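# Place two socket boards in tray and cover with frame

## Task

Place both of the short circuit boards that carry a black socket inside the flat black tray, then lay the clear frame over the tray so that it rests on the tray's rim; finally open the grippers and pull the arms away.

## Robot and tools

Robot: two six-joint arms, left_arm and right_arm, each ending in a parallel two-finger gripper with a wrist camera. Base positions in the scene frame: left_arm at (+0.040, +0.349, 0) m, right_arm at (-0.036, -0.231, 0) m, each turned only slightly about z.

Scene frame: origin on the table surface midway between the arms, +z up, +x away from the robot over the table, +y toward left_arm. The names left and right do not match image sides. Gripper frame: the fingers extend along its +z and close along its y. The reported position is the point between the pads, roughly 1 cm short of the fingertips.

Every motion command uses one row of 14 numbers covering both arms: dx, dy, dz, rx, ry, rz, opening for left_arm, followed by the same seven for right_arm. Send all 14 even when only one arm should move. dx to rz are an offset (not a pose) expressed in that gripper's own axes, counted from the gripper pose printed in the most recent result showing it; if no result in this scene shows it yet, or for a second or later call inside the same reply, they count from where the gripper is when the action begins. Scale: 1.0 equals 0.6 m of translation or 180 degrees of rotation; values lie in [-1, 1]. rx, ry, rz form a single rotation vector. opening is absolute, not an offset: +1 fully open (0.094 m), -1 closed.

Tools:
- execute_actions {actions, pictures}. actions is a list holding at most one item. Empty list: nothing is commanded, current state comes back. {"rows": [[14 numbers], ...], "steps": n}: up to 15 rows and up to 15 steps (default 15), each step 1/30 s; row k is applied on step k, the final row repeats if rows run out. Every row is an offset from the same starting pose, not from the row before. {"steps": n} with no rows is a wait of up to 300 steps counted from the previous result, your thinking time included. pictures (boolean) toggles images; they come by default. A rejected call sends nothing.
- move {target, speed}: target is one 14-number row as above; each gripper travels in a straight line toward its target and both paths finish together, lasting 0.5 to 10 s (stopping short if longer is needed). speed is the top path speed in m/s, 0.002 to 0.5, default 0.25; rotation allowed up to twice that in rad/s. Openings are applied at the start. Paths ignore obstacles and the other arm, and grippers can lag, wander and exceed speed, above all near full reach.
- wait {seconds}: 0 to 10 s, nothing new sent.
- zoom_image {camera, region}: camera is cam_left_wrist or cam_right_wrist (each image 504x504); region [x0, y0, x1, y1] in pixels from the top-left, at most 504 by 504.
- read_manual {section}: only licence texts, no movement.
- finished_scene {scene}: integer number of the current scene; ends it irreversibly and reports success. Call it only after the boards are in, the frame sits on the rim, and the grippers have released and withdrawn.

Results: a state line per arm with position (m) and quat_wxyz in the scene frame (printed position can be a little wrong, worse at long reach); grip_measured, the finger gap on the same scale as opening; Joint positions (last value is the gap in metres); joint torques; a "Hand target" line giving where the controller currently drives each gripper. HELD marks steps where your command was partly or wholly blocked; "pose unreachable" names an arm whose command the clearance check altered. A move adds a "move:" line: done, off_target, moving, held or fault, plus limits (paced = the pose was clipped; held = some steps blocked, after which the arm may jump fast), and each gripper's remaining distance to its target. FAULT or OVER-TEMPERATURE FAULT lines mean an arm stopped; MOTOR HOT warns from 75 °C, a stop comes at 90 °C, and at 100 °C the arm goes limp and drops.

Controller behaviour: each step the commanded pose is limited to 70 mm and 16 degrees from the measured one, so a far target needs several actions; after an action an arm only continues to its last clipped pose. Arms tend to settle a centimetre or more low. Zero offsets are not idle: they pull the arm back to the reference pose and can let it sag. To keep an arm still, send the correction back to its desired pose in the first call of a reply and zeros afterwards, aiming higher if it still droops. Joint limits (rad): waist -2.618 to 3.054, shoulder 0 to 3.142, elbow 0 to 3.142, wrist pitch and yaw -1.571 to 1.571, wrist roll -2.094 to 2.094.

Gripping: to hold a part, command an opening below grip_measured; about 0.03 under it is firm, less is gentler. Pad force tops out near 50 to 62 N and is weaker on parts thinner than about 2 mm. Readings can be off by about 1 mm per gripper.

Cautions: nothing may leave the table. Avoid dropping or slipping parts, slamming, and pressing hard; faster moves and targets set deeper past contact push harder. Keep the arms from colliding or pushing on each other. Expect occasional tugs on a held part or nudges to loose ones. The simulation runs while you think, so long holds heat motors.

Each tool is called by a JSON object that holds its "op" and its "data".

## Session

{"op": "execute_actions", "data": {"actions": []}}

Scene clock: 0.00 s of 6000.00 s.
left_arm: end_effector_position=(+0.3438, +0.5668, +0.2660) grip_measured=+1.000 end_effector_quat_wxyz=(+0.184, +0.192, +0.668, +0.695) | right_arm: end_effector_position=(+0.1625, +0.0710, +0.1698) grip_measured=+1.000 end_effector_quat_wxyz=(+0.338, -0.511, +0.688, -0.388)
Joint positions: left_arm=[ 0.256  1.195  0.515  0.726 -0.741  1.623  0.094] | right_arm=[ 1.479  1.883  1.457 -1.29   1.075  0.243  0.094]
Joint velocities: left_arm=[-0.002 -0.002 -0.002  0.007 -0.066 -0.007  0.   ] | right_arm=[-0.007  0.002  0.017 -0.007  0.007  0.022  0.   ]
Joint torques (N m, as the arm reports them, + toward a larger angle): no reading
Hand target (left_arm): +0.343, +0.567, +0.278; +0.199, +0.177, +0.661, +0.701
Hand target (right_arm): +0.164, +0.072, +0.175; +0.348, -0.505, +0.689, -0.387

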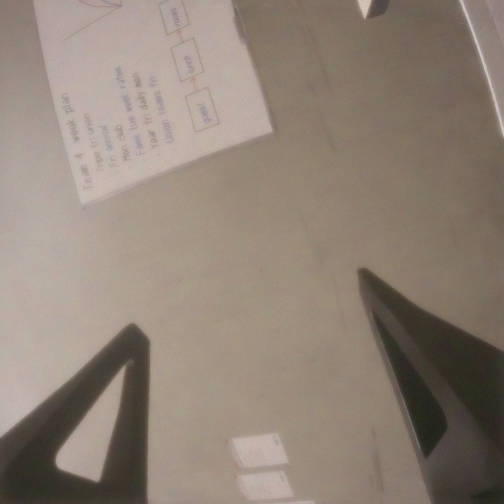

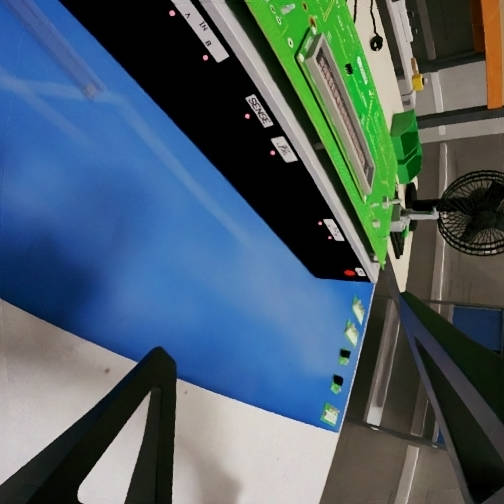

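{"op": "move", "data": {"target": [-0.085,0.013,-0.338,0.499,0.132,-0.138,1,0.403,-0.3,0.04,-0.277,0.241,0.364,1]}}

Scene clock: 12.77 s of 6000.00 s.
left_arm: end_effector_position=(+0.2864, +0.3676, +0.2624) grip_measured=+1.000 end_effector_quat_wxyz=(+0.137, +0.017, +0.990, +0.024) | right_arm: end_effector_position=(+0.2109, -0.1995, +0.2955) grip_measured=+1.000 end_effector_quat_wxyz=(+0.208, -0.000, +0.978, +0.014)
Joint positions: left_arm=[ 0.015  1.342  1.623 -1.574 -0.028  0.088  0.094] | right_arm=[ 0.19   1.286  1.685 -1.551  0.031  0.138  0.094]
Joint velocities: left_arm=[ 0.002 -0.012  0.002  0.022  0.154 -0.081  0.   ] | right_arm=[-0.017 -0.002 -0.022 -0.007 -0.007 -0.066  0.   ]
Joint torques (N m, as the arm reports them, + toward a larger angle): left_arm=[ 0.75 -5.29  5.29  0.83  0.17 -0.11] | right_arm=[-0.58 -4.31  6.45  0.93  0.03 -0.05]
Hand target (left_arm): +0.282, +0.367, +0.265; +0.143, +0.006, +0.990, +0.016
Hand target (right_arm): +0.205, -0.201, +0.304; +0.219, -0.000, +0.976, +0.018
Off the commanded pose (left_arm): 0.005 m, 16 deg.
Off the commanded pose (right_arm): 0.010 m, 24 deg; orientation clipped at the last step of the last action.
joint sent to its limit (left arm) — the command would take joint 4 (wrist pitch) past its lower limit, so that joint was sent only as far as its limit.
joint sent to its limit (right arm) — the command would take joint 4 (wrist pitch) past its lower limit, so that joint was sent only as far as its limit.
After step 90, 5.80 s passed at rest.
move: off_target (left_arm, right_arm); limits=paced

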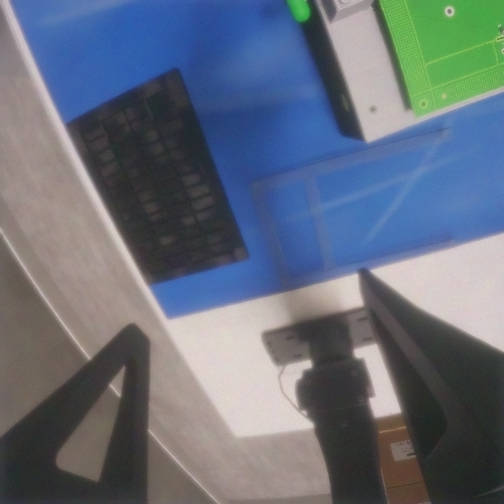

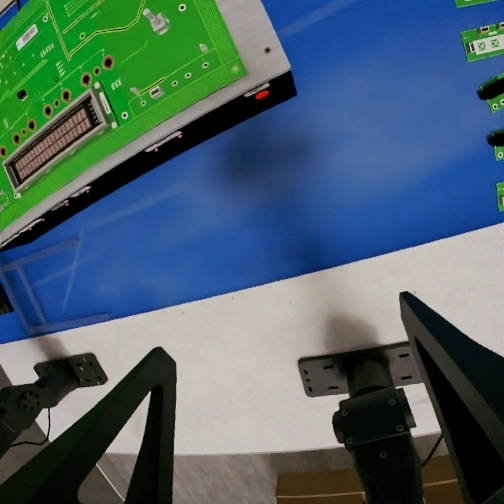

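{"op": "move", "data": {"target": [0.04,0.135,0.145,0.015,0.088,0.011,1,0.083,-0.46,0.228,0.009,0.133,0,1]}}

Scene clock: 20.33 s of 6000.00 s.
left_arm: end_effector_position=(+0.2878, +0.4487, +0.1752) grip_measured=+1.000 end_effector_quat_wxyz=(-0.011, +0.034, +0.999, +0.000) | right_arm: end_effector_position=(+0.2178, -0.4684, +0.1346) grip_measured=+1.000 end_effector_quat_wxyz=(-0.014, +0.001, +1.000, +0.004)
Joint positions: left_arm=[ 0.338  1.582  1.505 -1.514 -0.009  0.439  0.094] | right_arm=[-0.703  1.888  1.701 -1.41   0.012 -0.745  0.094]
Joint velocities: left_arm=[ 0.012  0.002 -0.002  0.051 -0.037  0.022  0.   ] | right_arm=[ 0.012  0.012 -0.007  0.037 -0.037 -0.051  0.   ]
Joint torques (N m, as the arm reports them, + toward a larger angle): left_arm=[ 0.79 -6.53  6.24  0.41  0.    0.14] | right_arm=[-0.16 -8.48  6.96  0.34  0.06 -0.03]
Hand target (left_arm): +0.289, +0.452, +0.176; -0.003, +0.035, +0.999, +0.004
Hand target (right_arm): +0.221, -0.474, +0.140; -0.005, -0.002, +1.000, -0.006
Off the commanded pose (left_arm): 0.005 m, 1 deg.
Off the commanded pose (right_arm): 0.010 m, 2 deg.
After step 90, 2.77 s passed at rest.
move: done

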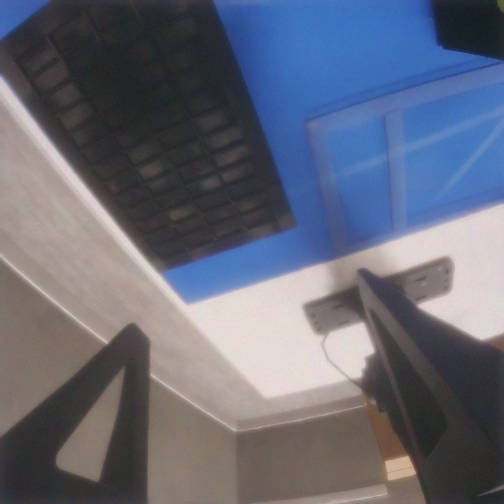

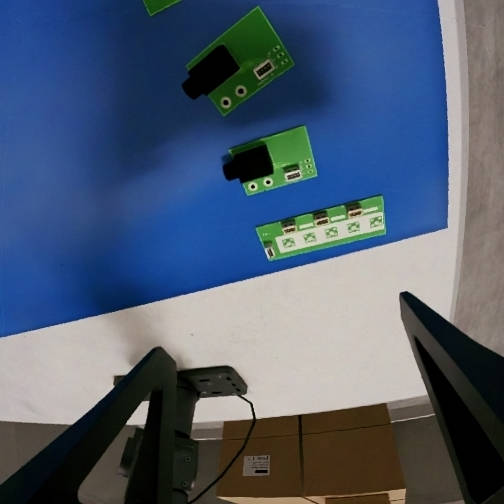

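{"op": "move", "data": {"target": [0,0,0,0,0,-0.022,1,0,0,0.11,0,0,0.5,0]}}

{"op": "zoom_image", "data": {"camera": "cam_left_wrist", "region": [200,40,504,280]}}

Scene clock: 33.97 s of 6000.00 s.
left_arm: end_effector_position=(+0.2879, +0.4488, +0.1752) grip_measured=+1.000 end_effector_quat_wxyz=(-0.010, +0.004, +1.000, +0.001) | right_arm: end_effector_position=(+0.2168, -0.4670, +0.0752) grip_measured=+0.002 end_effector_quat_wxyz=(-0.008, +0.704, +0.710, -0.006)
Joint positions: left_arm=[ 0.338  1.582  1.505 -1.513 -0.009  0.381  0.094] | right_arm=[-0.703  1.888  1.465 -1.165  0.01   0.816  0.047]
Joint velocities: left_arm=[ 0.002 -0.012 -0.012 -0.007 -0.11   0.095  0.   ] | right_arm=[-0.022 -0.007  0.002 -0.022 -0.037  0.081 -0.   ]
Joint torques (N m, as the arm reports them, + toward a larger angle): left_arm=[ 0.02 -5.96  6.18  0.26 -0.03 -0.12] | right_arm=[-0.02 -7.46  4.49  0.44  0.04  0.07]
Hand target (left_arm): +0.288, +0.449, +0.175; -0.010, -0.001, +1.000, +0.001
Hand target (right_arm): +0.216, -0.467, +0.069; -0.013, +0.708, +0.706, -0.007
Off the commanded pose (left_arm): 0.000 m, 1 deg.
Off the commanded pose (right_arm): 0.007 m, 1 deg.
After step 90, 6.90 s passed at rest.
move: done

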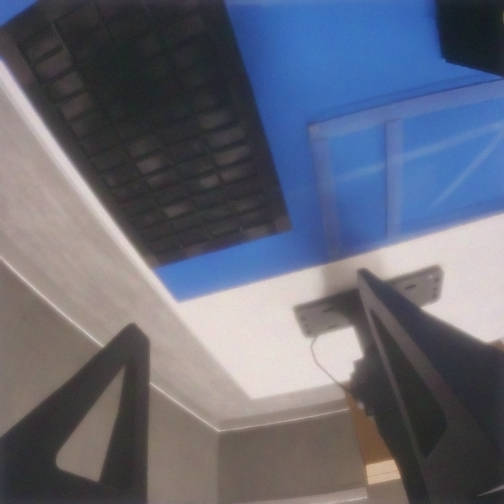

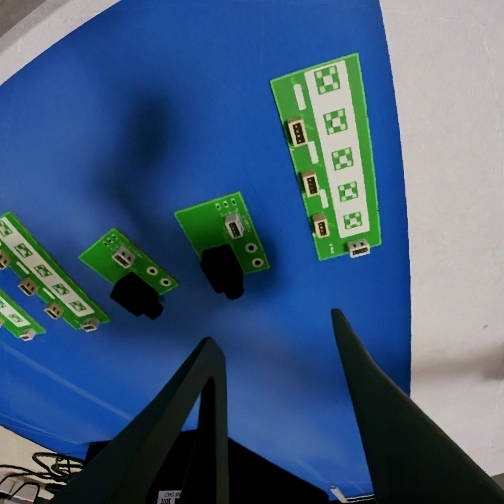

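Region (200, 40, 504, 280) of cam_left_wrist's 504x504 image, scaled by 1.658, with more detail than that image has; it fills the top 398 rows of this view, and the rest is white.

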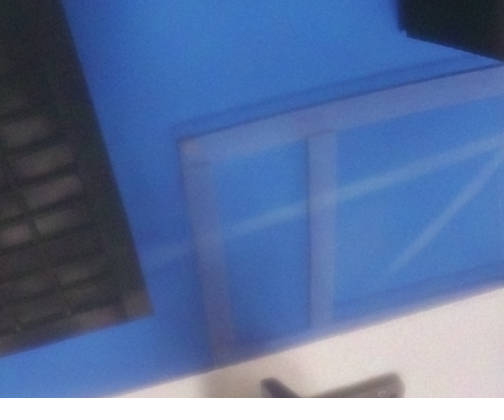

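{"op": "move", "data": {"target": [0,-0.27,0,0,0,0,1,0,0.03,0.055,0,0,0,0]}}

Scene clock: 37.63 s of 6000.00 s.
left_arm: end_effector_position=(+0.2829, +0.2886, +0.1716) grip_measured=+1.000 end_effector_quat_wxyz=(-0.017, +0.009, +1.000, +0.002) | right_arm: end_effector_position=(+0.2329, -0.4682, +0.0472) grip_measured=+0.002 end_effector_quat_wxyz=(-0.006, +0.705, +0.709, -0.004)
Joint positions: left_arm=[-0.281  1.53   1.439 -1.513  0.004 -0.229  0.094] | right_arm=[-0.676  1.955  1.443 -1.071  0.008  0.844  0.047]
Joint velocities: left_arm=[-0.012 -0.012 -0.012  0.066 -0.066  0.051  0.   ] | right_arm=[ 0.002  0.007 -0.012 -0.066 -0.037 -0.051 -0.001]
Joint torques (N m, as the arm reports them, + toward a larger angle): left_arm=[-0.65 -5.29  8.43  0.23  0.03 -0.1 ] | right_arm=[ 0.59 -8.02  4.51  0.43  0.04  0.08]
Hand target (left_arm): +0.287, +0.287, +0.176; -0.008, +0.005, +1.000, +0.001
Hand target (right_arm): +0.234, -0.466, +0.042; -0.008, +0.704, +0.710, -0.005
Off the commanded pose (left_arm): 0.005 m, 1 deg.
Off the commanded pose (right_arm): 0.006 m, 0 deg.
move: done

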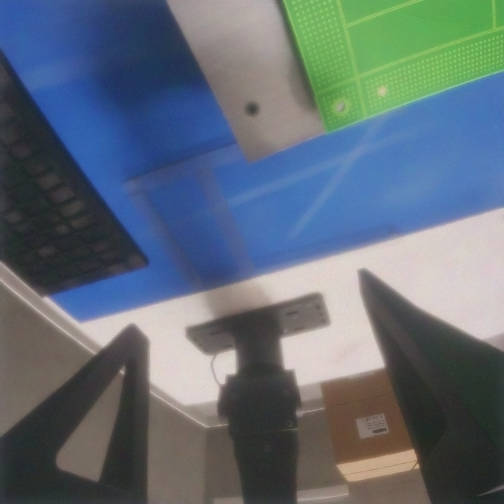

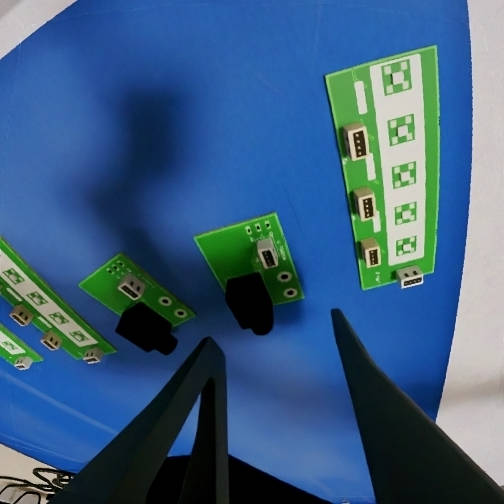

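{"op": "move", "data": {"target": [0.12,0,0.06,0,-0.01,0,1,0.005,0.014,0.033,0,0,0,-0.25]}}

Scene clock: 42.33 s of 6000.00 s.
left_arm: end_effector_position=(+0.2076, +0.2913, +0.1376) grip_measured=+1.000 end_effector_quat_wxyz=(-0.016, +0.009, +1.000, +0.003) | right_arm: end_effector_position=(+0.2398, -0.4667, +0.0321) grip_measured=-0.248 end_effector_quat_wxyz=(-0.004, +0.705, +0.709, -0.003)
Joint positions: left_arm=[-0.37   1.237  1.068 -1.433  0.004 -0.318  0.094] | right_arm=[-0.661  1.984  1.422 -1.017  0.006  0.859  0.035]
Joint velocities: left_arm=[-0.002  0.002 -0.012  0.037 -0.037 -0.007  0.   ] | right_arm=[ 0.017 -0.022  0.002 -0.022  0.037  0.066 -0.   ]
Joint torques (N m, as the arm reports them, + toward a larger angle): left_arm=[-1.03 -4.6   5.47  0.47 -0.02 -0.06] | right_arm=[ 0.53 -8.24  4.59  0.43  0.05  0.06]
Hand target (left_arm): +0.210, +0.290, +0.139; -0.001, +0.008, +1.000, +0.001
Hand target (right_arm): +0.241, -0.465, +0.027; -0.005, +0.705, +0.709, -0.004
Off the commanded pose (left_arm): 0.003 m, 2 deg.
Off the commanded pose (right_arm): 0.005 m, 0 deg.
After step 90, 0.70 s passed at rest.
move: done

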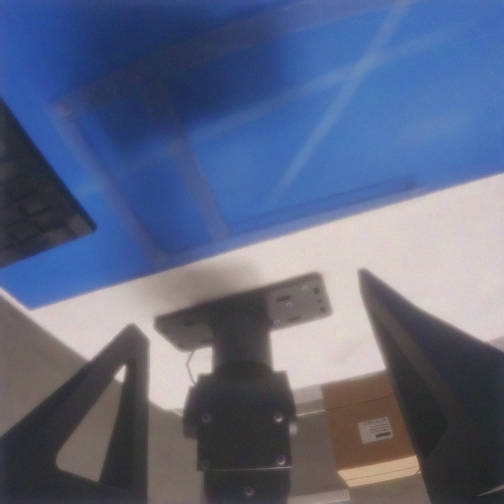

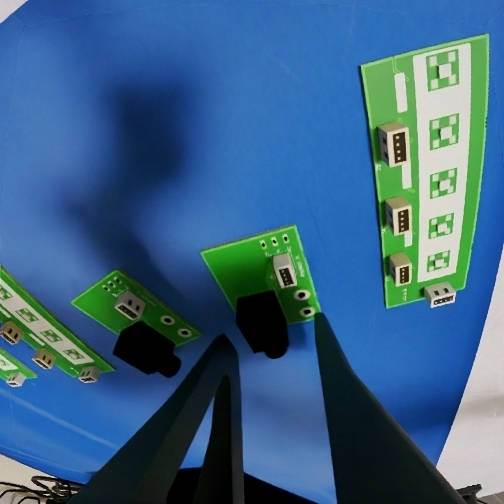

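{"op": "move", "data": {"target": [-0.02,-0.12,0,0,-0.01,0,1,0.008,0.007,0.03,0,0,-0.02,-0.4], "speed": 0.08}}

Scene clock: 47.83 s of 6000.00 s.
left_arm: end_effector_position=(+0.2097, +0.2261, +0.1307) grip_measured=+1.000 end_effector_quat_wxyz=(-0.019, +0.010, +1.000, +0.011) | right_arm: end_effector_position=(+0.2427, -0.4643, +0.0201) grip_measured=-0.398 end_effector_quat_wxyz=(-0.001, +0.688, +0.726, -0.002)
Joint positions: left_arm=[-0.665  1.374  1.14  -1.38   0.004 -0.61   0.094] | right_arm=[-0.652  1.996  1.389 -0.966  0.004  0.82   0.028]
Joint velocities: left_arm=[-0.007  0.002  0.012 -0.051  0.007 -0.11   0.   ] | right_arm=[-0.027 -0.002 -0.007  0.007 -0.022 -0.081 -0.   ]
Joint torques (N m, as the arm reports them, + toward a larger angle): left_arm=[-0.8  -3.95  9.02  0.4  -0.01 -0.05] | right_arm=[ 0.63 -8.13  4.33  0.46  0.03 -0.02]
Hand target (left_arm): +0.218, +0.219, +0.137; +0.001, +0.009, +1.000, +0.002
Hand target (right_arm): +0.244, -0.462, +0.014; -0.004, +0.683, +0.731, -0.003
Off the commanded pose (left_arm): 0.013 m, 2 deg.
Off the commanded pose (right_arm): 0.007 m, 1 deg.
After step 90, 1.13 s passed at rest.
move: off_target (left_arm)

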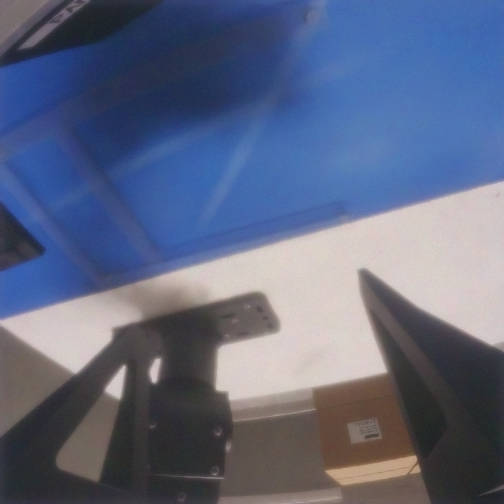

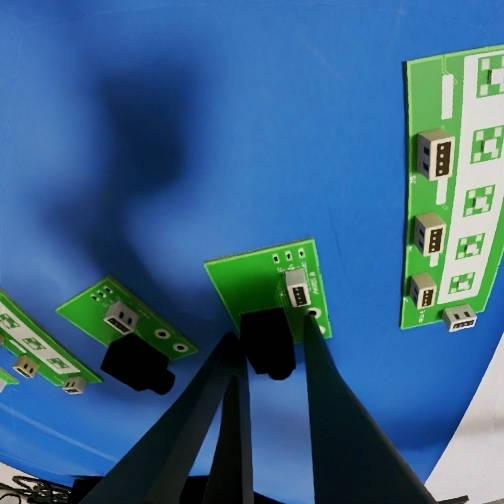

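{"op": "move", "data": {"target": [-0.02,0.22,0.05,0,-0.012,0,0,0.008,0.003,0.018,0,0,0,-0.4], "speed": 0.1}}

{"op": "move", "data": {"target": [0,0,0,0,0,0,0,0,0,0,0,0,0,-0.75]}}

Scene clock: 53.10 s of 6000.00 s.
left_arm: end_effector_position=(+0.2194, +0.3569, +0.1006) grip_measured=+0.002 end_effector_quat_wxyz=(-0.019, +0.009, +1.000, +0.012) | right_arm: end_effector_position=(+0.2426, -0.4637, +0.0174) grip_measured=-0.398 end_effector_quat_wxyz=(+0.000, +0.690, +0.724, -0.003)
Joint positions: left_arm=[-0.022  1.253  0.931 -1.287 -0.024  0.031  0.047] | right_arm=[-0.65   1.996  1.377 -0.952  0.007  0.827  0.028]
Joint velocities: left_arm=[ 0.012 -0.012  0.002 -0.007 -0.081  0.066 -0.   ] | right_arm=[ 0.002  0.007 -0.007 -0.007  0.007  0.007  0.001]
Joint torques (N m, as the arm reports them, + toward a larger angle): left_arm=[ 1.01 -4.97  5.53  0.38  0.03  0.13] | right_arm=[ 0.84 -8.32  3.41  0.58  0.    0.07]
Hand target (left_arm): +0.222, +0.359, +0.102; -0.003, +0.010, +1.000, +0.012
Hand target (right_arm): +0.244, -0.459, +0.010; -0.001, +0.688, +0.726, -0.002
Off the commanded pose (left_arm): 0.005 m, 2 deg.
Off the commanded pose (right_arm): 0.009 m, 0 deg.
After step 90, 0.33 s passed at rest.
move: done

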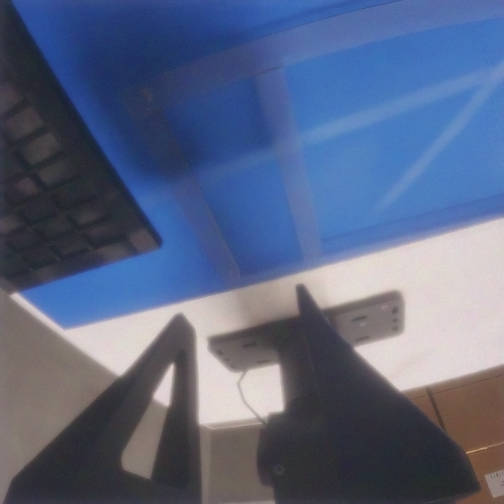

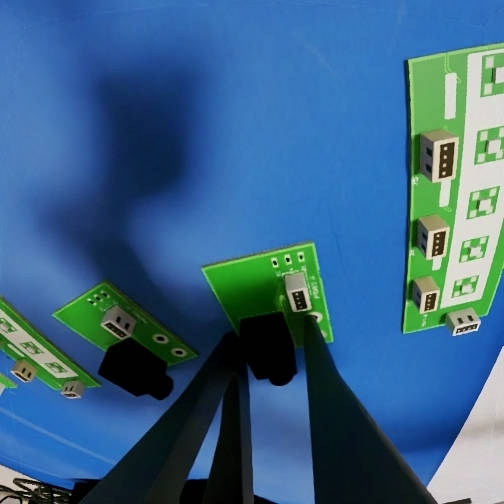

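Scene clock: 53.60 s of 6000.00 s.
left_arm: end_effector_position=(+0.2194, +0.3569, +0.1006) grip_measured=+0.002 end_effector_quat_wxyz=(-0.019, +0.009, +1.000, +0.012) | right_arm: end_effector_position=(+0.2441, -0.4638, +0.0176) grip_measured=-0.683 end_effector_quat_wxyz=(+0.003, +0.690, +0.724, -0.001)
Joint positions: left_arm=[-0.022  1.253  0.931 -1.287 -0.024  0.031  0.047] | right_arm=[-0.65   1.996  1.377 -0.947  0.002  0.827  0.015]
Joint velocities: left_arm=[ 0.002  0.002 -0.022  0.007 -0.007  0.037  0.   ] | right_arm=[ 0.017 -0.012  0.017  0.037 -0.007  0.066  0.   ]
Joint torques (N m, as the arm reports them, + toward a larger angle): left_arm=[-0.1  -3.15  6.18  0.27  0.03  0.07] | right_arm=[ 0.01 -8.81  5.13  0.31  0.07  0.02]
Hand target (left_arm): +0.219, +0.357, +0.101; -0.019, +0.009, +1.000, +0.012
Hand target (right_arm): +0.243, -0.464, +0.017; +0.000, +0.690, +0.724, -0.003
Off the commanded pose (left_arm): 0.000 m, 0 deg.
Off the commanded pose (right_arm): 0.002 m, 0 deg.
move: done

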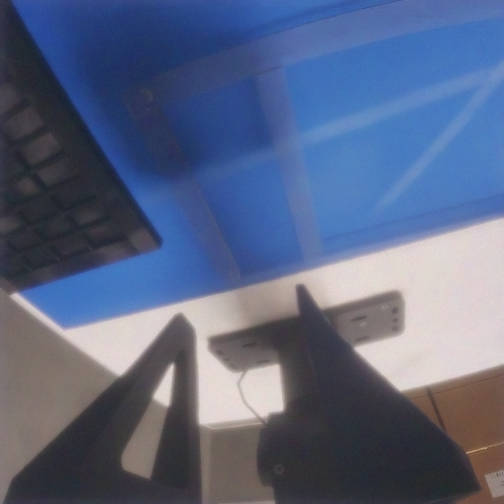

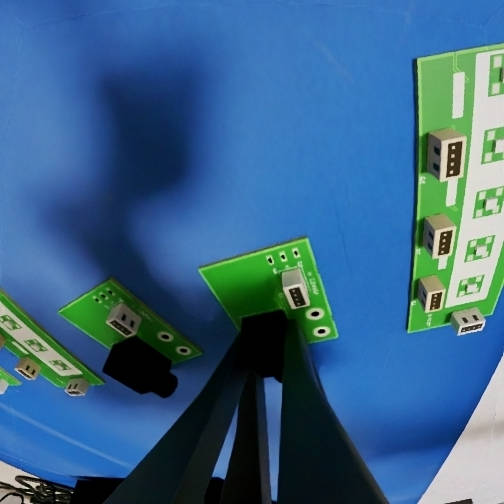

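{"op": "move", "data": {"target": [0,0,0,0,0,0,0,0,0,-0.09,0,0,0,-0.72], "speed": 0.1}}

{"op": "move", "data": {"target": [0,0,-0.01,0,0,0,0,0.86,-0.165,0,0,0,-0.485,-0.72]}}

Scene clock: 58.07 s of 6000.00 s.
left_arm: end_effector_position=(+0.2194, +0.3569, +0.1006) grip_measured=+0.002 end_effector_quat_wxyz=(-0.019, +0.009, +1.000, +0.012) | right_arm: end_effector_position=(+0.2435, -0.4631, +0.0627) grip_measured=-0.683 end_effector_quat_wxyz=(-0.003, +0.690, +0.724, -0.001)
Joint positions: left_arm=[-0.022  1.253  0.931 -1.287 -0.024  0.031  0.047] | right_arm=[-0.65   1.953  1.503 -1.126  0.001  0.827  0.015]
Joint velocities: left_arm=[-0.012 -0.007 -0.012 -0.022 -0.007  0.022 -0.001] | right_arm=[ 0.017 -0.007 -0.002  0.066 -0.007 -0.066 -0.   ]
Joint torques (N m, as the arm reports them, + toward a larger angle): left_arm=[ 0.07 -3.25  6.26  0.22 -0.03 -0.02] | right_arm=[-0.04 -9.67  6.66  0.15  0.05  0.01]
Hand target (left_arm): +0.219, +0.357, +0.101; -0.019, +0.009, +1.000, +0.012
Hand target (right_arm): +0.244, -0.464, +0.072; +0.003, +0.690, +0.724, -0.001
Off the commanded pose (left_arm): 0.000 m, 0 deg.
Off the commanded pose (right_arm): 0.009 m, 1 deg.
After step 90, 0.33 s passed at rest.
move: done

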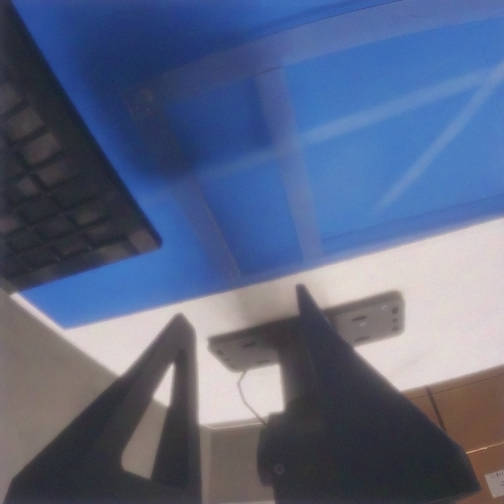

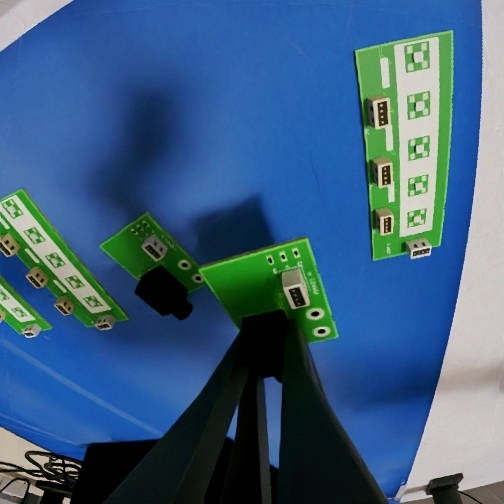

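Scene clock: 61.50 s of 6000.00 s.
left_arm: end_effector_position=(+0.2154, +0.3569, +0.1008) grip_measured=+0.002 end_effector_quat_wxyz=(-0.027, +0.010, +1.000, +0.011) | right_arm: end_effector_position=(+0.1181, +0.0557, +0.0720) grip_measured=-0.682 end_effector_quat_wxyz=(-0.000, +0.003, +1.000, +0.022)
Joint positions: left_arm=[-0.022  1.253  0.931 -1.303 -0.024  0.031  0.047] | right_arm=[ 1.107  1.764  1.294 -1.062 -0.022  1.069  0.015]
Joint velocities: left_arm=[-0.002  0.017 -0.012  0.022 -0.022 -0.051 -0.   ] | right_arm=[-0.002 -0.012 -0.017 -0.125 -0.051  0.007 -0.   ]
Joint torques (N m, as the arm reports them, + toward a larger angle): left_arm=[-0.25 -3.46  8.33  0.13  0.02  0.02] | right_arm=[ 0.22 -6.58  6.94  0.21  0.1  -0.02]
Hand target (left_arm): +0.219, +0.357, +0.107; -0.019, +0.009, +1.000, +0.012
Hand target (right_arm): +0.119, +0.056, +0.074; +0.001, -0.001, +1.000, +0.015
Off the commanded pose (left_arm): 0.007 m, 1 deg.
Off the commanded pose (right_arm): 0.011 m, 2 deg.
move: off_target (right_arm)

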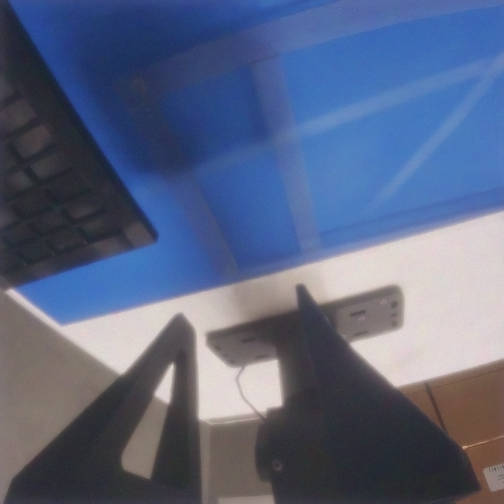

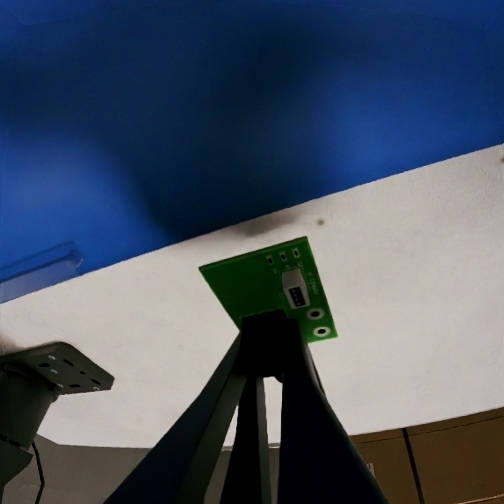

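Would straddle the mat edge; place at x≈0.165.

{"op": "move", "data": {"target": [0,0,0,0,0,0,0,-0.078,-0.01,0.092,0.014,0,0,-0.72], "speed": 0.07}}

Scene clock: 65.23 s of 6000.00 s.
left_arm: end_effector_position=(+0.2153, +0.3569, +0.1008) grip_measured=+0.002 end_effector_quat_wxyz=(-0.028, +0.010, +1.000, +0.011) | right_arm: end_effector_position=(+0.1601, +0.0523, +0.0189) grip_measured=-0.682 end_effector_quat_wxyz=(-0.006, +0.003, +1.000, +0.002)
Joint positions: left_arm=[-0.022  1.253  0.931 -1.304 -0.024  0.031  0.047] | right_arm=[ 1.001  1.933  1.294 -0.935 -0.012  0.963  0.015]
Joint velocities: left_arm=[ 0.007 -0.002  0.007  0.037 -0.022 -0.022  0.001] | right_arm=[ 0.017  0.002 -0.002  0.066 -0.037  0.022 -0.   ]
Joint torques (N m, as the arm reports them, + toward a larger angle): left_arm=[-0.16 -3.27  6.21  0.23  0.03 -0.03] | right_arm=[-0.44 -7.75  4.86  0.41  0.14 -0.02]
Hand target (left_arm): +0.215, +0.357, +0.101; -0.027, +0.010, +1.000, +0.011
Hand target (right_arm): +0.165, +0.051, +0.016; -0.000, +0.003, +1.000, -0.001
Off the commanded pose (left_arm): 0.000 m, 0 deg.
Off the commanded pose (right_arm): 0.005 m, 1 deg.
move: done

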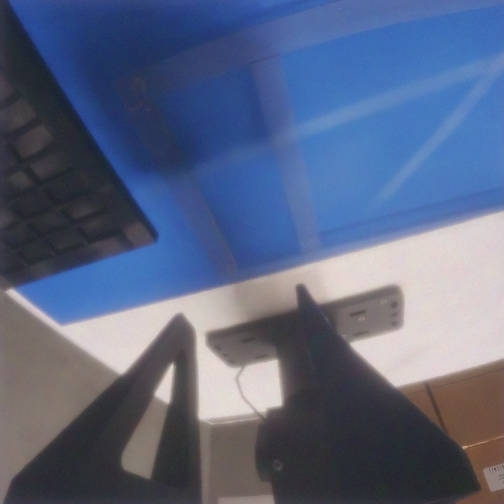

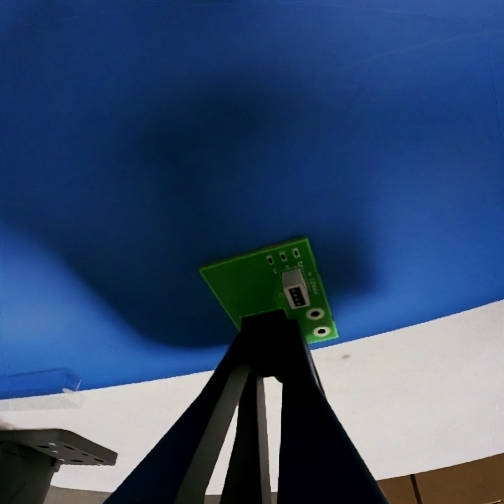

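{"op": "move", "data": {"target": [0,0,0,0,0,0,0,0,0,0,0,0,0,-0.3]}}

{"op": "move", "data": {"target": [0.08,-0.05,0,0,-0.018,0,0,0,0,-0.09,0,0,0,-0.3], "speed": 0.15}}

{"op": "move", "data": {"target": [0,-0.42,0.03,0,0,0,-0.2,-0.06,-0.68,0,0,0,0.38,-0.3]}}

Scene clock: 72.93 s of 6000.00 s.
left_arm: end_effector_position=(+0.2153, +0.3569, +0.1008) grip_measured=+0.002 end_effector_quat_wxyz=(-0.028, +0.010, +1.000, +0.011) | right_arm: end_effector_position=(+0.1602, +0.0527, +0.0189) grip_measured=-0.302 end_effector_quat_wxyz=(-0.006, +0.003, +1.000, +0.002)
Joint positions: left_arm=[-0.022  1.253  0.931 -1.304 -0.024  0.031  0.047] | right_arm=[ 1.001  1.933  1.294 -0.934 -0.012  0.961  0.033]
Joint velocities: left_arm=[-0.012  0.007 -0.007  0.081 -0.007  0.022 -0.002] | right_arm=[ 0.007  0.002  0.017 -0.081  0.081 -0.066 -0.002]
Joint torques (N m, as the arm reports them, + toward a larger angle): left_arm=[-0.17 -3.29  5.96  0.19  0.02  0.  ] | right_arm=[ 0.03 -8.36  5.04  0.31  0.03  0.03]
Hand target (left_arm): +0.215, +0.357, +0.101; -0.028, +0.010, +1.000, +0.011
Hand target (right_arm): +0.160, +0.052, +0.019; -0.006, +0.003, +1.000, +0.002
Off the commanded pose (left_arm): 0.000 m, 0 deg.
Off the commanded pose (right_arm): 0.000 m, 0 deg.
After step 90, 4.00 s passed at rest.
move: done

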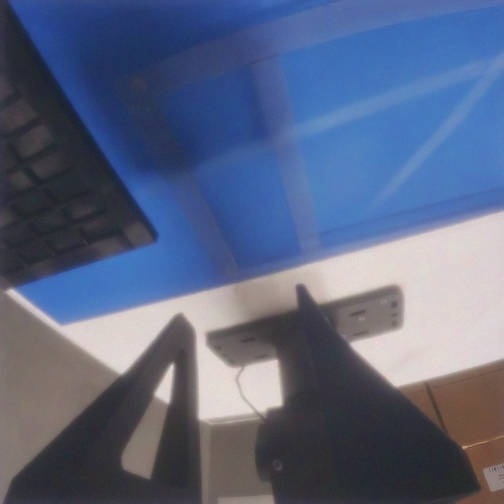

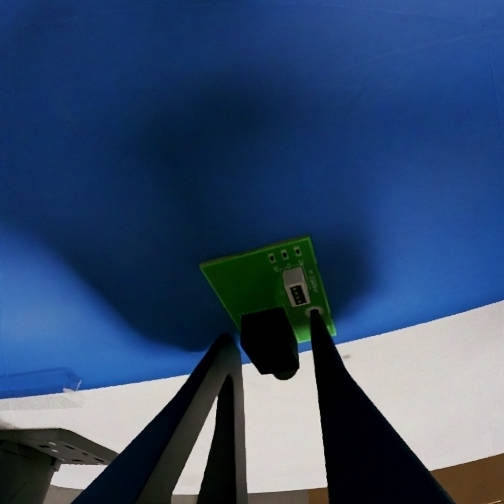

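Scene clock: 73.97 s of 6000.00 s.
left_arm: end_effector_position=(+0.1698, +0.3287, +0.1025) grip_measured=+0.002 end_effector_quat_wxyz=(-0.001, +0.011, +1.000, +0.012) | right_arm: end_effector_position=(+0.1603, +0.0532, +0.0655) grip_measured=-0.302 end_effector_quat_wxyz=(-0.008, +0.003, +1.000, +0.001)
Joint positions: left_arm=[-0.232  1.016  0.807 -1.369 -0.023 -0.176  0.047] | right_arm=[ 1.001  1.886  1.423 -1.116 -0.013  0.961  0.033]
Joint velocities: left_arm=[-0.017 -0.012 -0.007  0.022 -0.037 -0.037 -0.   ] | right_arm=[ 0.007  0.002 -0.007 -0.022 -0.022  0.11  -0.002]
Joint torques (N m, as the arm reports them, + toward a larger angle): left_arm=[-0.91 -2.9   5.69  0.29  0.05 -0.07] | right_arm=[-0.17 -8.94  6.55  0.15  0.03 -0.01]
Hand target (left_arm): +0.167, +0.328, +0.103; +0.002, +0.010, +1.000, +0.011
Hand target (right_arm): +0.161, +0.052, +0.073; -0.006, +0.003, +1.000, +0.002
Off the commanded pose (left_arm): 0.003 m, 0 deg.
Off the commanded pose (right_arm): 0.007 m, 0 deg.
move: done

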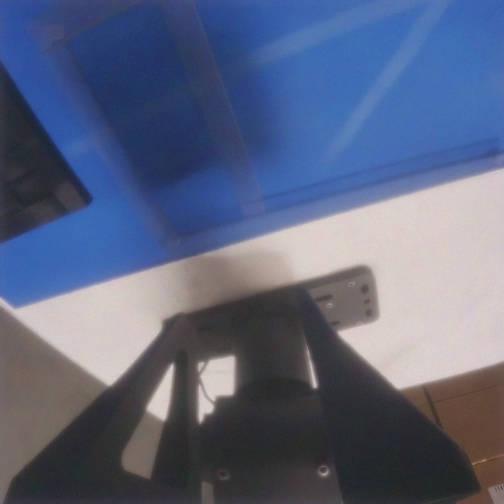

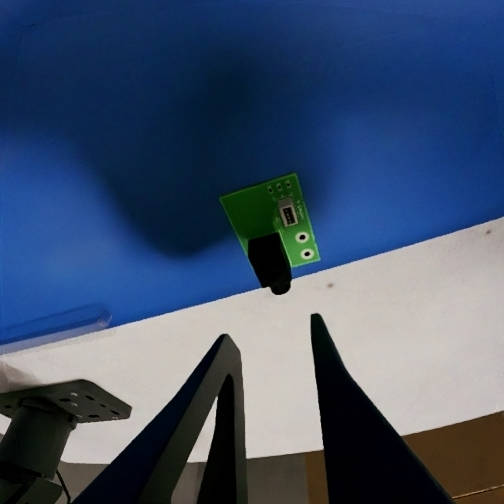

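Scene clock: 76.73 s of 6000.00 s.
left_arm: end_effector_position=(+0.1632, +0.0862, +0.0731) grip_measured=-0.198 end_effector_quat_wxyz=(-0.006, +0.014, +1.000, +0.026) | right_arm: end_effector_position=(+0.1896, -0.3566, +0.0658) grip_measured=-0.302 end_effector_quat_wxyz=(-0.010, +0.566, +0.825, -0.012)
Joint positions: left_arm=[-1.179  1.717  1.242 -1.149 -0.011 -1.117  0.038] | right_arm=[-0.451  1.576  1.06  -1.077  0.022  0.706  0.033]
Joint velocities: left_arm=[ 0.007 -0.007 -0.002 -0.037 -0.037 -0.007 -0.001] | right_arm=[-0.012  0.007  0.002  0.037 -0.051 -0.037 -0.001]
Joint torques (N m, as the arm reports them, + toward a larger angle): left_arm=[-0.65 -7.26  8.93  0.32  0.01 -0.18] | right_arm=[-0.22 -4.84  6.84  0.36  0.08 -0.02]
Hand target (left_arm): +0.165, +0.075, +0.080; +0.002, +0.011, +1.000, +0.009
Hand target (right_arm): +0.195, -0.362, +0.068; -0.002, +0.565, +0.825, -0.015
Off the commanded pose (left_arm): 0.011 m, 2 deg.
Off the commanded pose (right_arm): 0.005 m, 1 deg.
move: off_target (left_arm)

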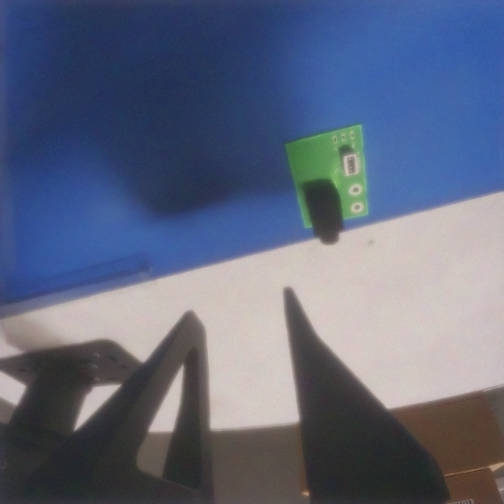

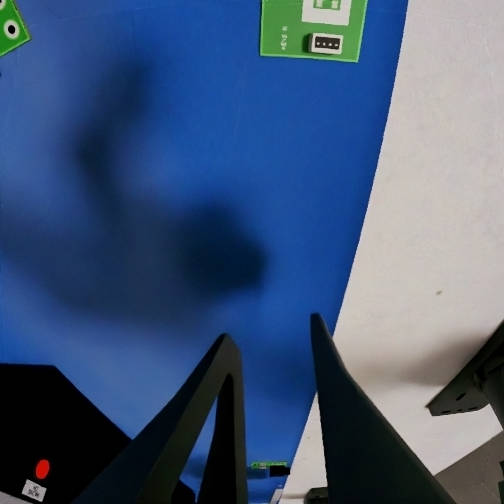

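{"op": "move", "data": {"target": [0,-0.07,0.05,0.02,0,-0.008,-0.2,-0.228,0.105,0.025,0,-0.008,0,-0.2], "speed": 0.15}}

Scene clock: 82.60 s of 6000.00 s.
left_arm: end_effector_position=(+0.1626, +0.0537, +0.0383) grip_measured=-0.198 end_effector_quat_wxyz=(-0.009, +0.001, +1.000, +0.007) | right_arm: end_effector_position=(+0.2985, -0.4569, +0.0441) grip_measured=-0.202 end_effector_quat_wxyz=(+0.004, +0.565, +0.825, -0.014)
Joint positions: left_arm=[-1.21   1.834  1.242 -1.     0.012 -1.173  0.038] | right_arm=[-0.539  2.109  1.658 -1.111  0.028  0.617  0.037]
Joint velocities: left_arm=[-0.012 -0.017 -0.002  0.022  0.051 -0.066 -0.001] | right_arm=[ 0.007 -0.007  0.012 -0.022 -0.066 -0.037 -0.   ]
Joint torques (N m, as the arm reports them, + toward a larger angle): left_arm=[-1.   -8.14  7.07  0.36  0.09 -0.17] | right_arm=[-0.48 -9.3   6.94  0.2   0.14 -0.01]
Hand target (left_arm): +0.161, +0.046, +0.041; -0.006, +0.001, +1.000, -0.005
Hand target (right_arm): +0.297, -0.461, +0.046; +0.001, +0.565, +0.825, -0.020
Off the commanded pose (left_arm): 0.008 m, 1 deg.
Off the commanded pose (right_arm): 0.007 m, 1 deg.
After step 90, 1.27 s passed at rest.
move: done

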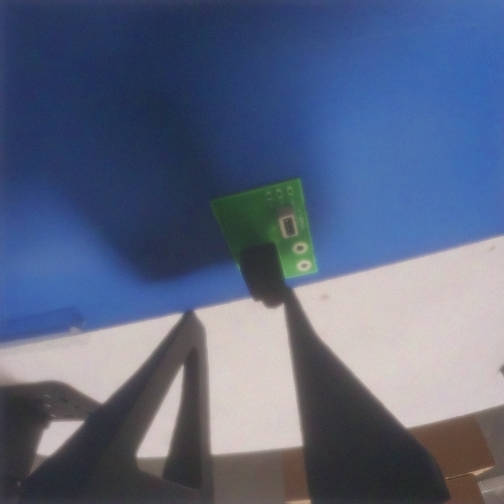

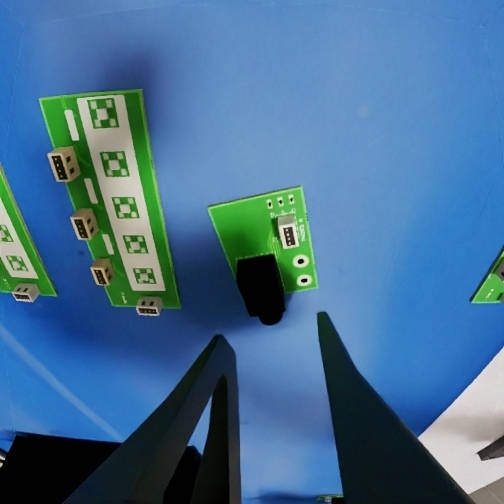

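{"op": "move", "data": {"target": [0,-0.026,0.003,0,0,0,-0.2,-0.003,0.003,0.05,0,0,0.02,-0.4], "speed": 0.06}}

Scene clock: 85.33 s of 6000.00 s.
left_arm: end_effector_position=(+0.1625, +0.0473, +0.0296) grip_measured=-0.198 end_effector_quat_wxyz=(-0.014, +0.002, +1.000, +0.018) | right_arm: end_effector_position=(+0.3005, -0.4579, +0.0192) grip_measured=-0.398 end_effector_quat_wxyz=(+0.005, +0.588, +0.809, -0.013)
Joint positions: left_arm=[-1.218  1.888  1.275 -1.003  0.012 -1.18   0.038] | right_arm=[-0.539  2.142  1.607 -1.027  0.027  0.673  0.028]
Joint velocities: left_arm=[-0.007 -0.002 -0.012 -0.051 -0.037  0.022  0.001] | right_arm=[-0.022 -0.002 -0.007  0.022  0.022 -0.081 -0.   ]
Joint torques (N m, as the arm reports them, + toward a larger angle): left_arm=[-0.75 -8.5   8.67  0.21 -0.01 -0.12] | right_arm=[ 0.   -9.5   4.61  0.46  0.05  0.1 ]
Hand target (left_arm): +0.162, +0.038, +0.036; -0.009, +0.001, +1.000, +0.007
Hand target (right_arm): +0.300, -0.458, +0.014; +0.005, +0.591, +0.807, -0.014
Off the commanded pose (left_arm): 0.011 m, 1 deg.
Off the commanded pose (right_arm): 0.005 m, 0 deg.
move: off_target (left_arm)

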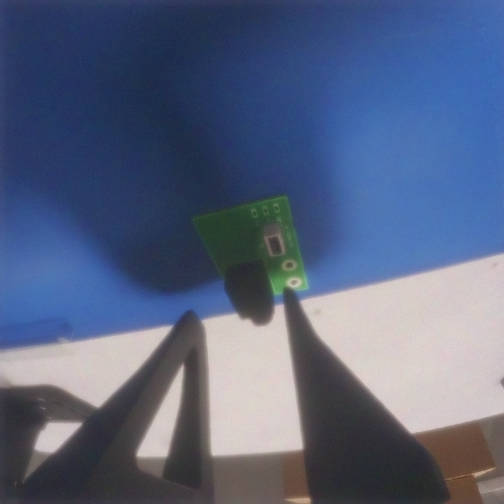

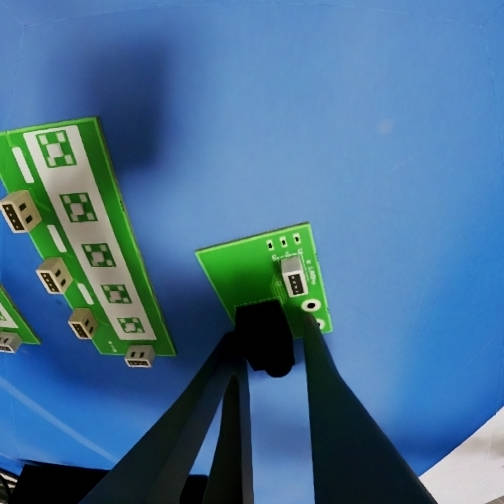

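{"op": "move", "data": {"target": [0,-0.007,0.025,0.012,-0.008,0,-0.35,0,0,0.005,0,0,0,-0.72], "speed": 0.04}}

{"op": "move", "data": {"target": [0,0,0,0,0,0,-0.35,0,0,-0.09,0,0,0,-0.72], "speed": 0.1}}

Scene clock: 89.73 s of 6000.00 s.
left_arm: end_effector_position=(+0.1619, +0.0487, +0.0161) grip_measured=-0.348 end_effector_quat_wxyz=(-0.011, +0.001, +1.000, +0.011) | right_arm: end_effector_position=(+0.3008, -0.4581, +0.0192) grip_measured=-0.683 end_effector_quat_wxyz=(+0.006, +0.588, +0.809, -0.013)
Joint positions: left_arm=[-1.218  1.888  1.218 -0.929  0.012 -1.18   0.031] | right_arm=[-0.539  2.142  1.607 -1.026  0.026  0.674  0.015]
Joint velocities: left_arm=[ 0.022  0.002  0.012  0.007 -0.051 -0.095 -0.001] | right_arm=[-0.012 -0.007  0.002 -0.022 -0.022 -0.051  0.001]
Joint torques (N m, as the arm reports them, + toward a larger angle): left_arm=[-0.93 -8.68  4.52  0.7  -0.05 -0.1 ] | right_arm=[ 0.02 -9.81  4.74  0.43  0.04  0.01]
Hand target (left_arm): +0.162, +0.044, +0.015; -0.002, +0.001, +1.000, -0.000
Hand target (right_arm): +0.300, -0.458, +0.016; +0.005, +0.588, +0.809, -0.013
Off the commanded pose (left_arm): 0.005 m, 2 deg.
Off the commanded pose (right_arm): 0.003 m, 0 deg.
After step 90, 0.60 s passed at rest.
move: done

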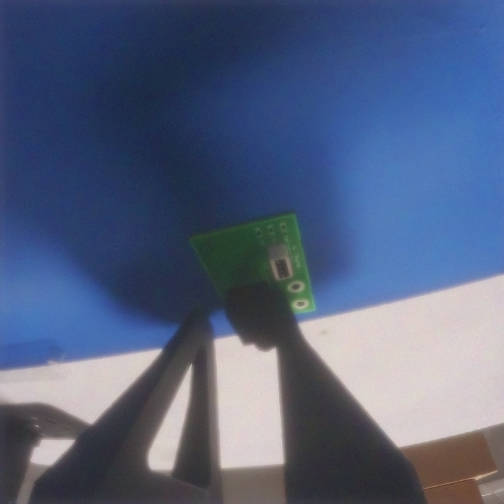

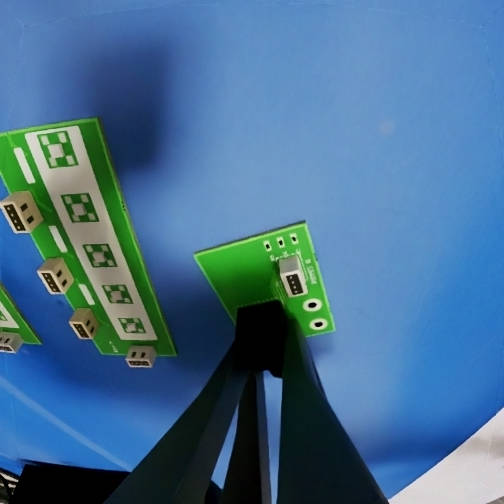

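Scene clock: 90.87 s of 6000.00 s.
left_arm: end_effector_position=(+0.1618, +0.0489, +0.0161) grip_measured=-0.348 end_effector_quat_wxyz=(-0.011, +0.001, +1.000, +0.011) | right_arm: end_effector_position=(+0.2998, -0.4573, +0.0637) grip_measured=-0.682 end_effector_quat_wxyz=(-0.000, +0.588, +0.809, -0.013)
Joint positions: left_arm=[-1.218  1.888  1.218 -0.93   0.012 -1.18   0.031] | right_arm=[-0.539  2.111  1.74  -1.201  0.026  0.674  0.015]
Joint velocities: left_arm=[ 0.002  0.002  0.002  0.007 -0.037 -0.007 -0.001] | right_arm=[-0.007  0.002  0.012 -0.022 -0.022  0.022  0.   ]
Joint torques (N m, as the arm reports them, + toward a larger angle): left_arm=[-0.02 -8.36  5.77  0.25  0.03  0.04] | right_arm=[  0.21 -10.99   6.74   0.19   0.05   0.05]
Hand target (left_arm): +0.162, +0.049, +0.016; -0.011, +0.001, +1.000, +0.011
Hand target (right_arm): +0.301, -0.457, +0.073; +0.006, +0.588, +0.809, -0.013
Off the commanded pose (left_arm): 0.000 m, 0 deg.
Off the commanded pose (right_arm): 0.010 m, 1 deg.
move: done

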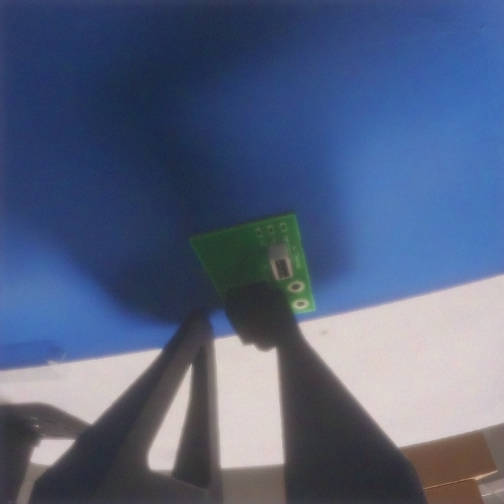

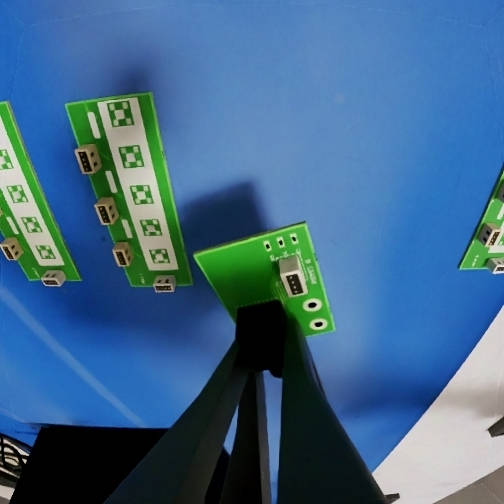

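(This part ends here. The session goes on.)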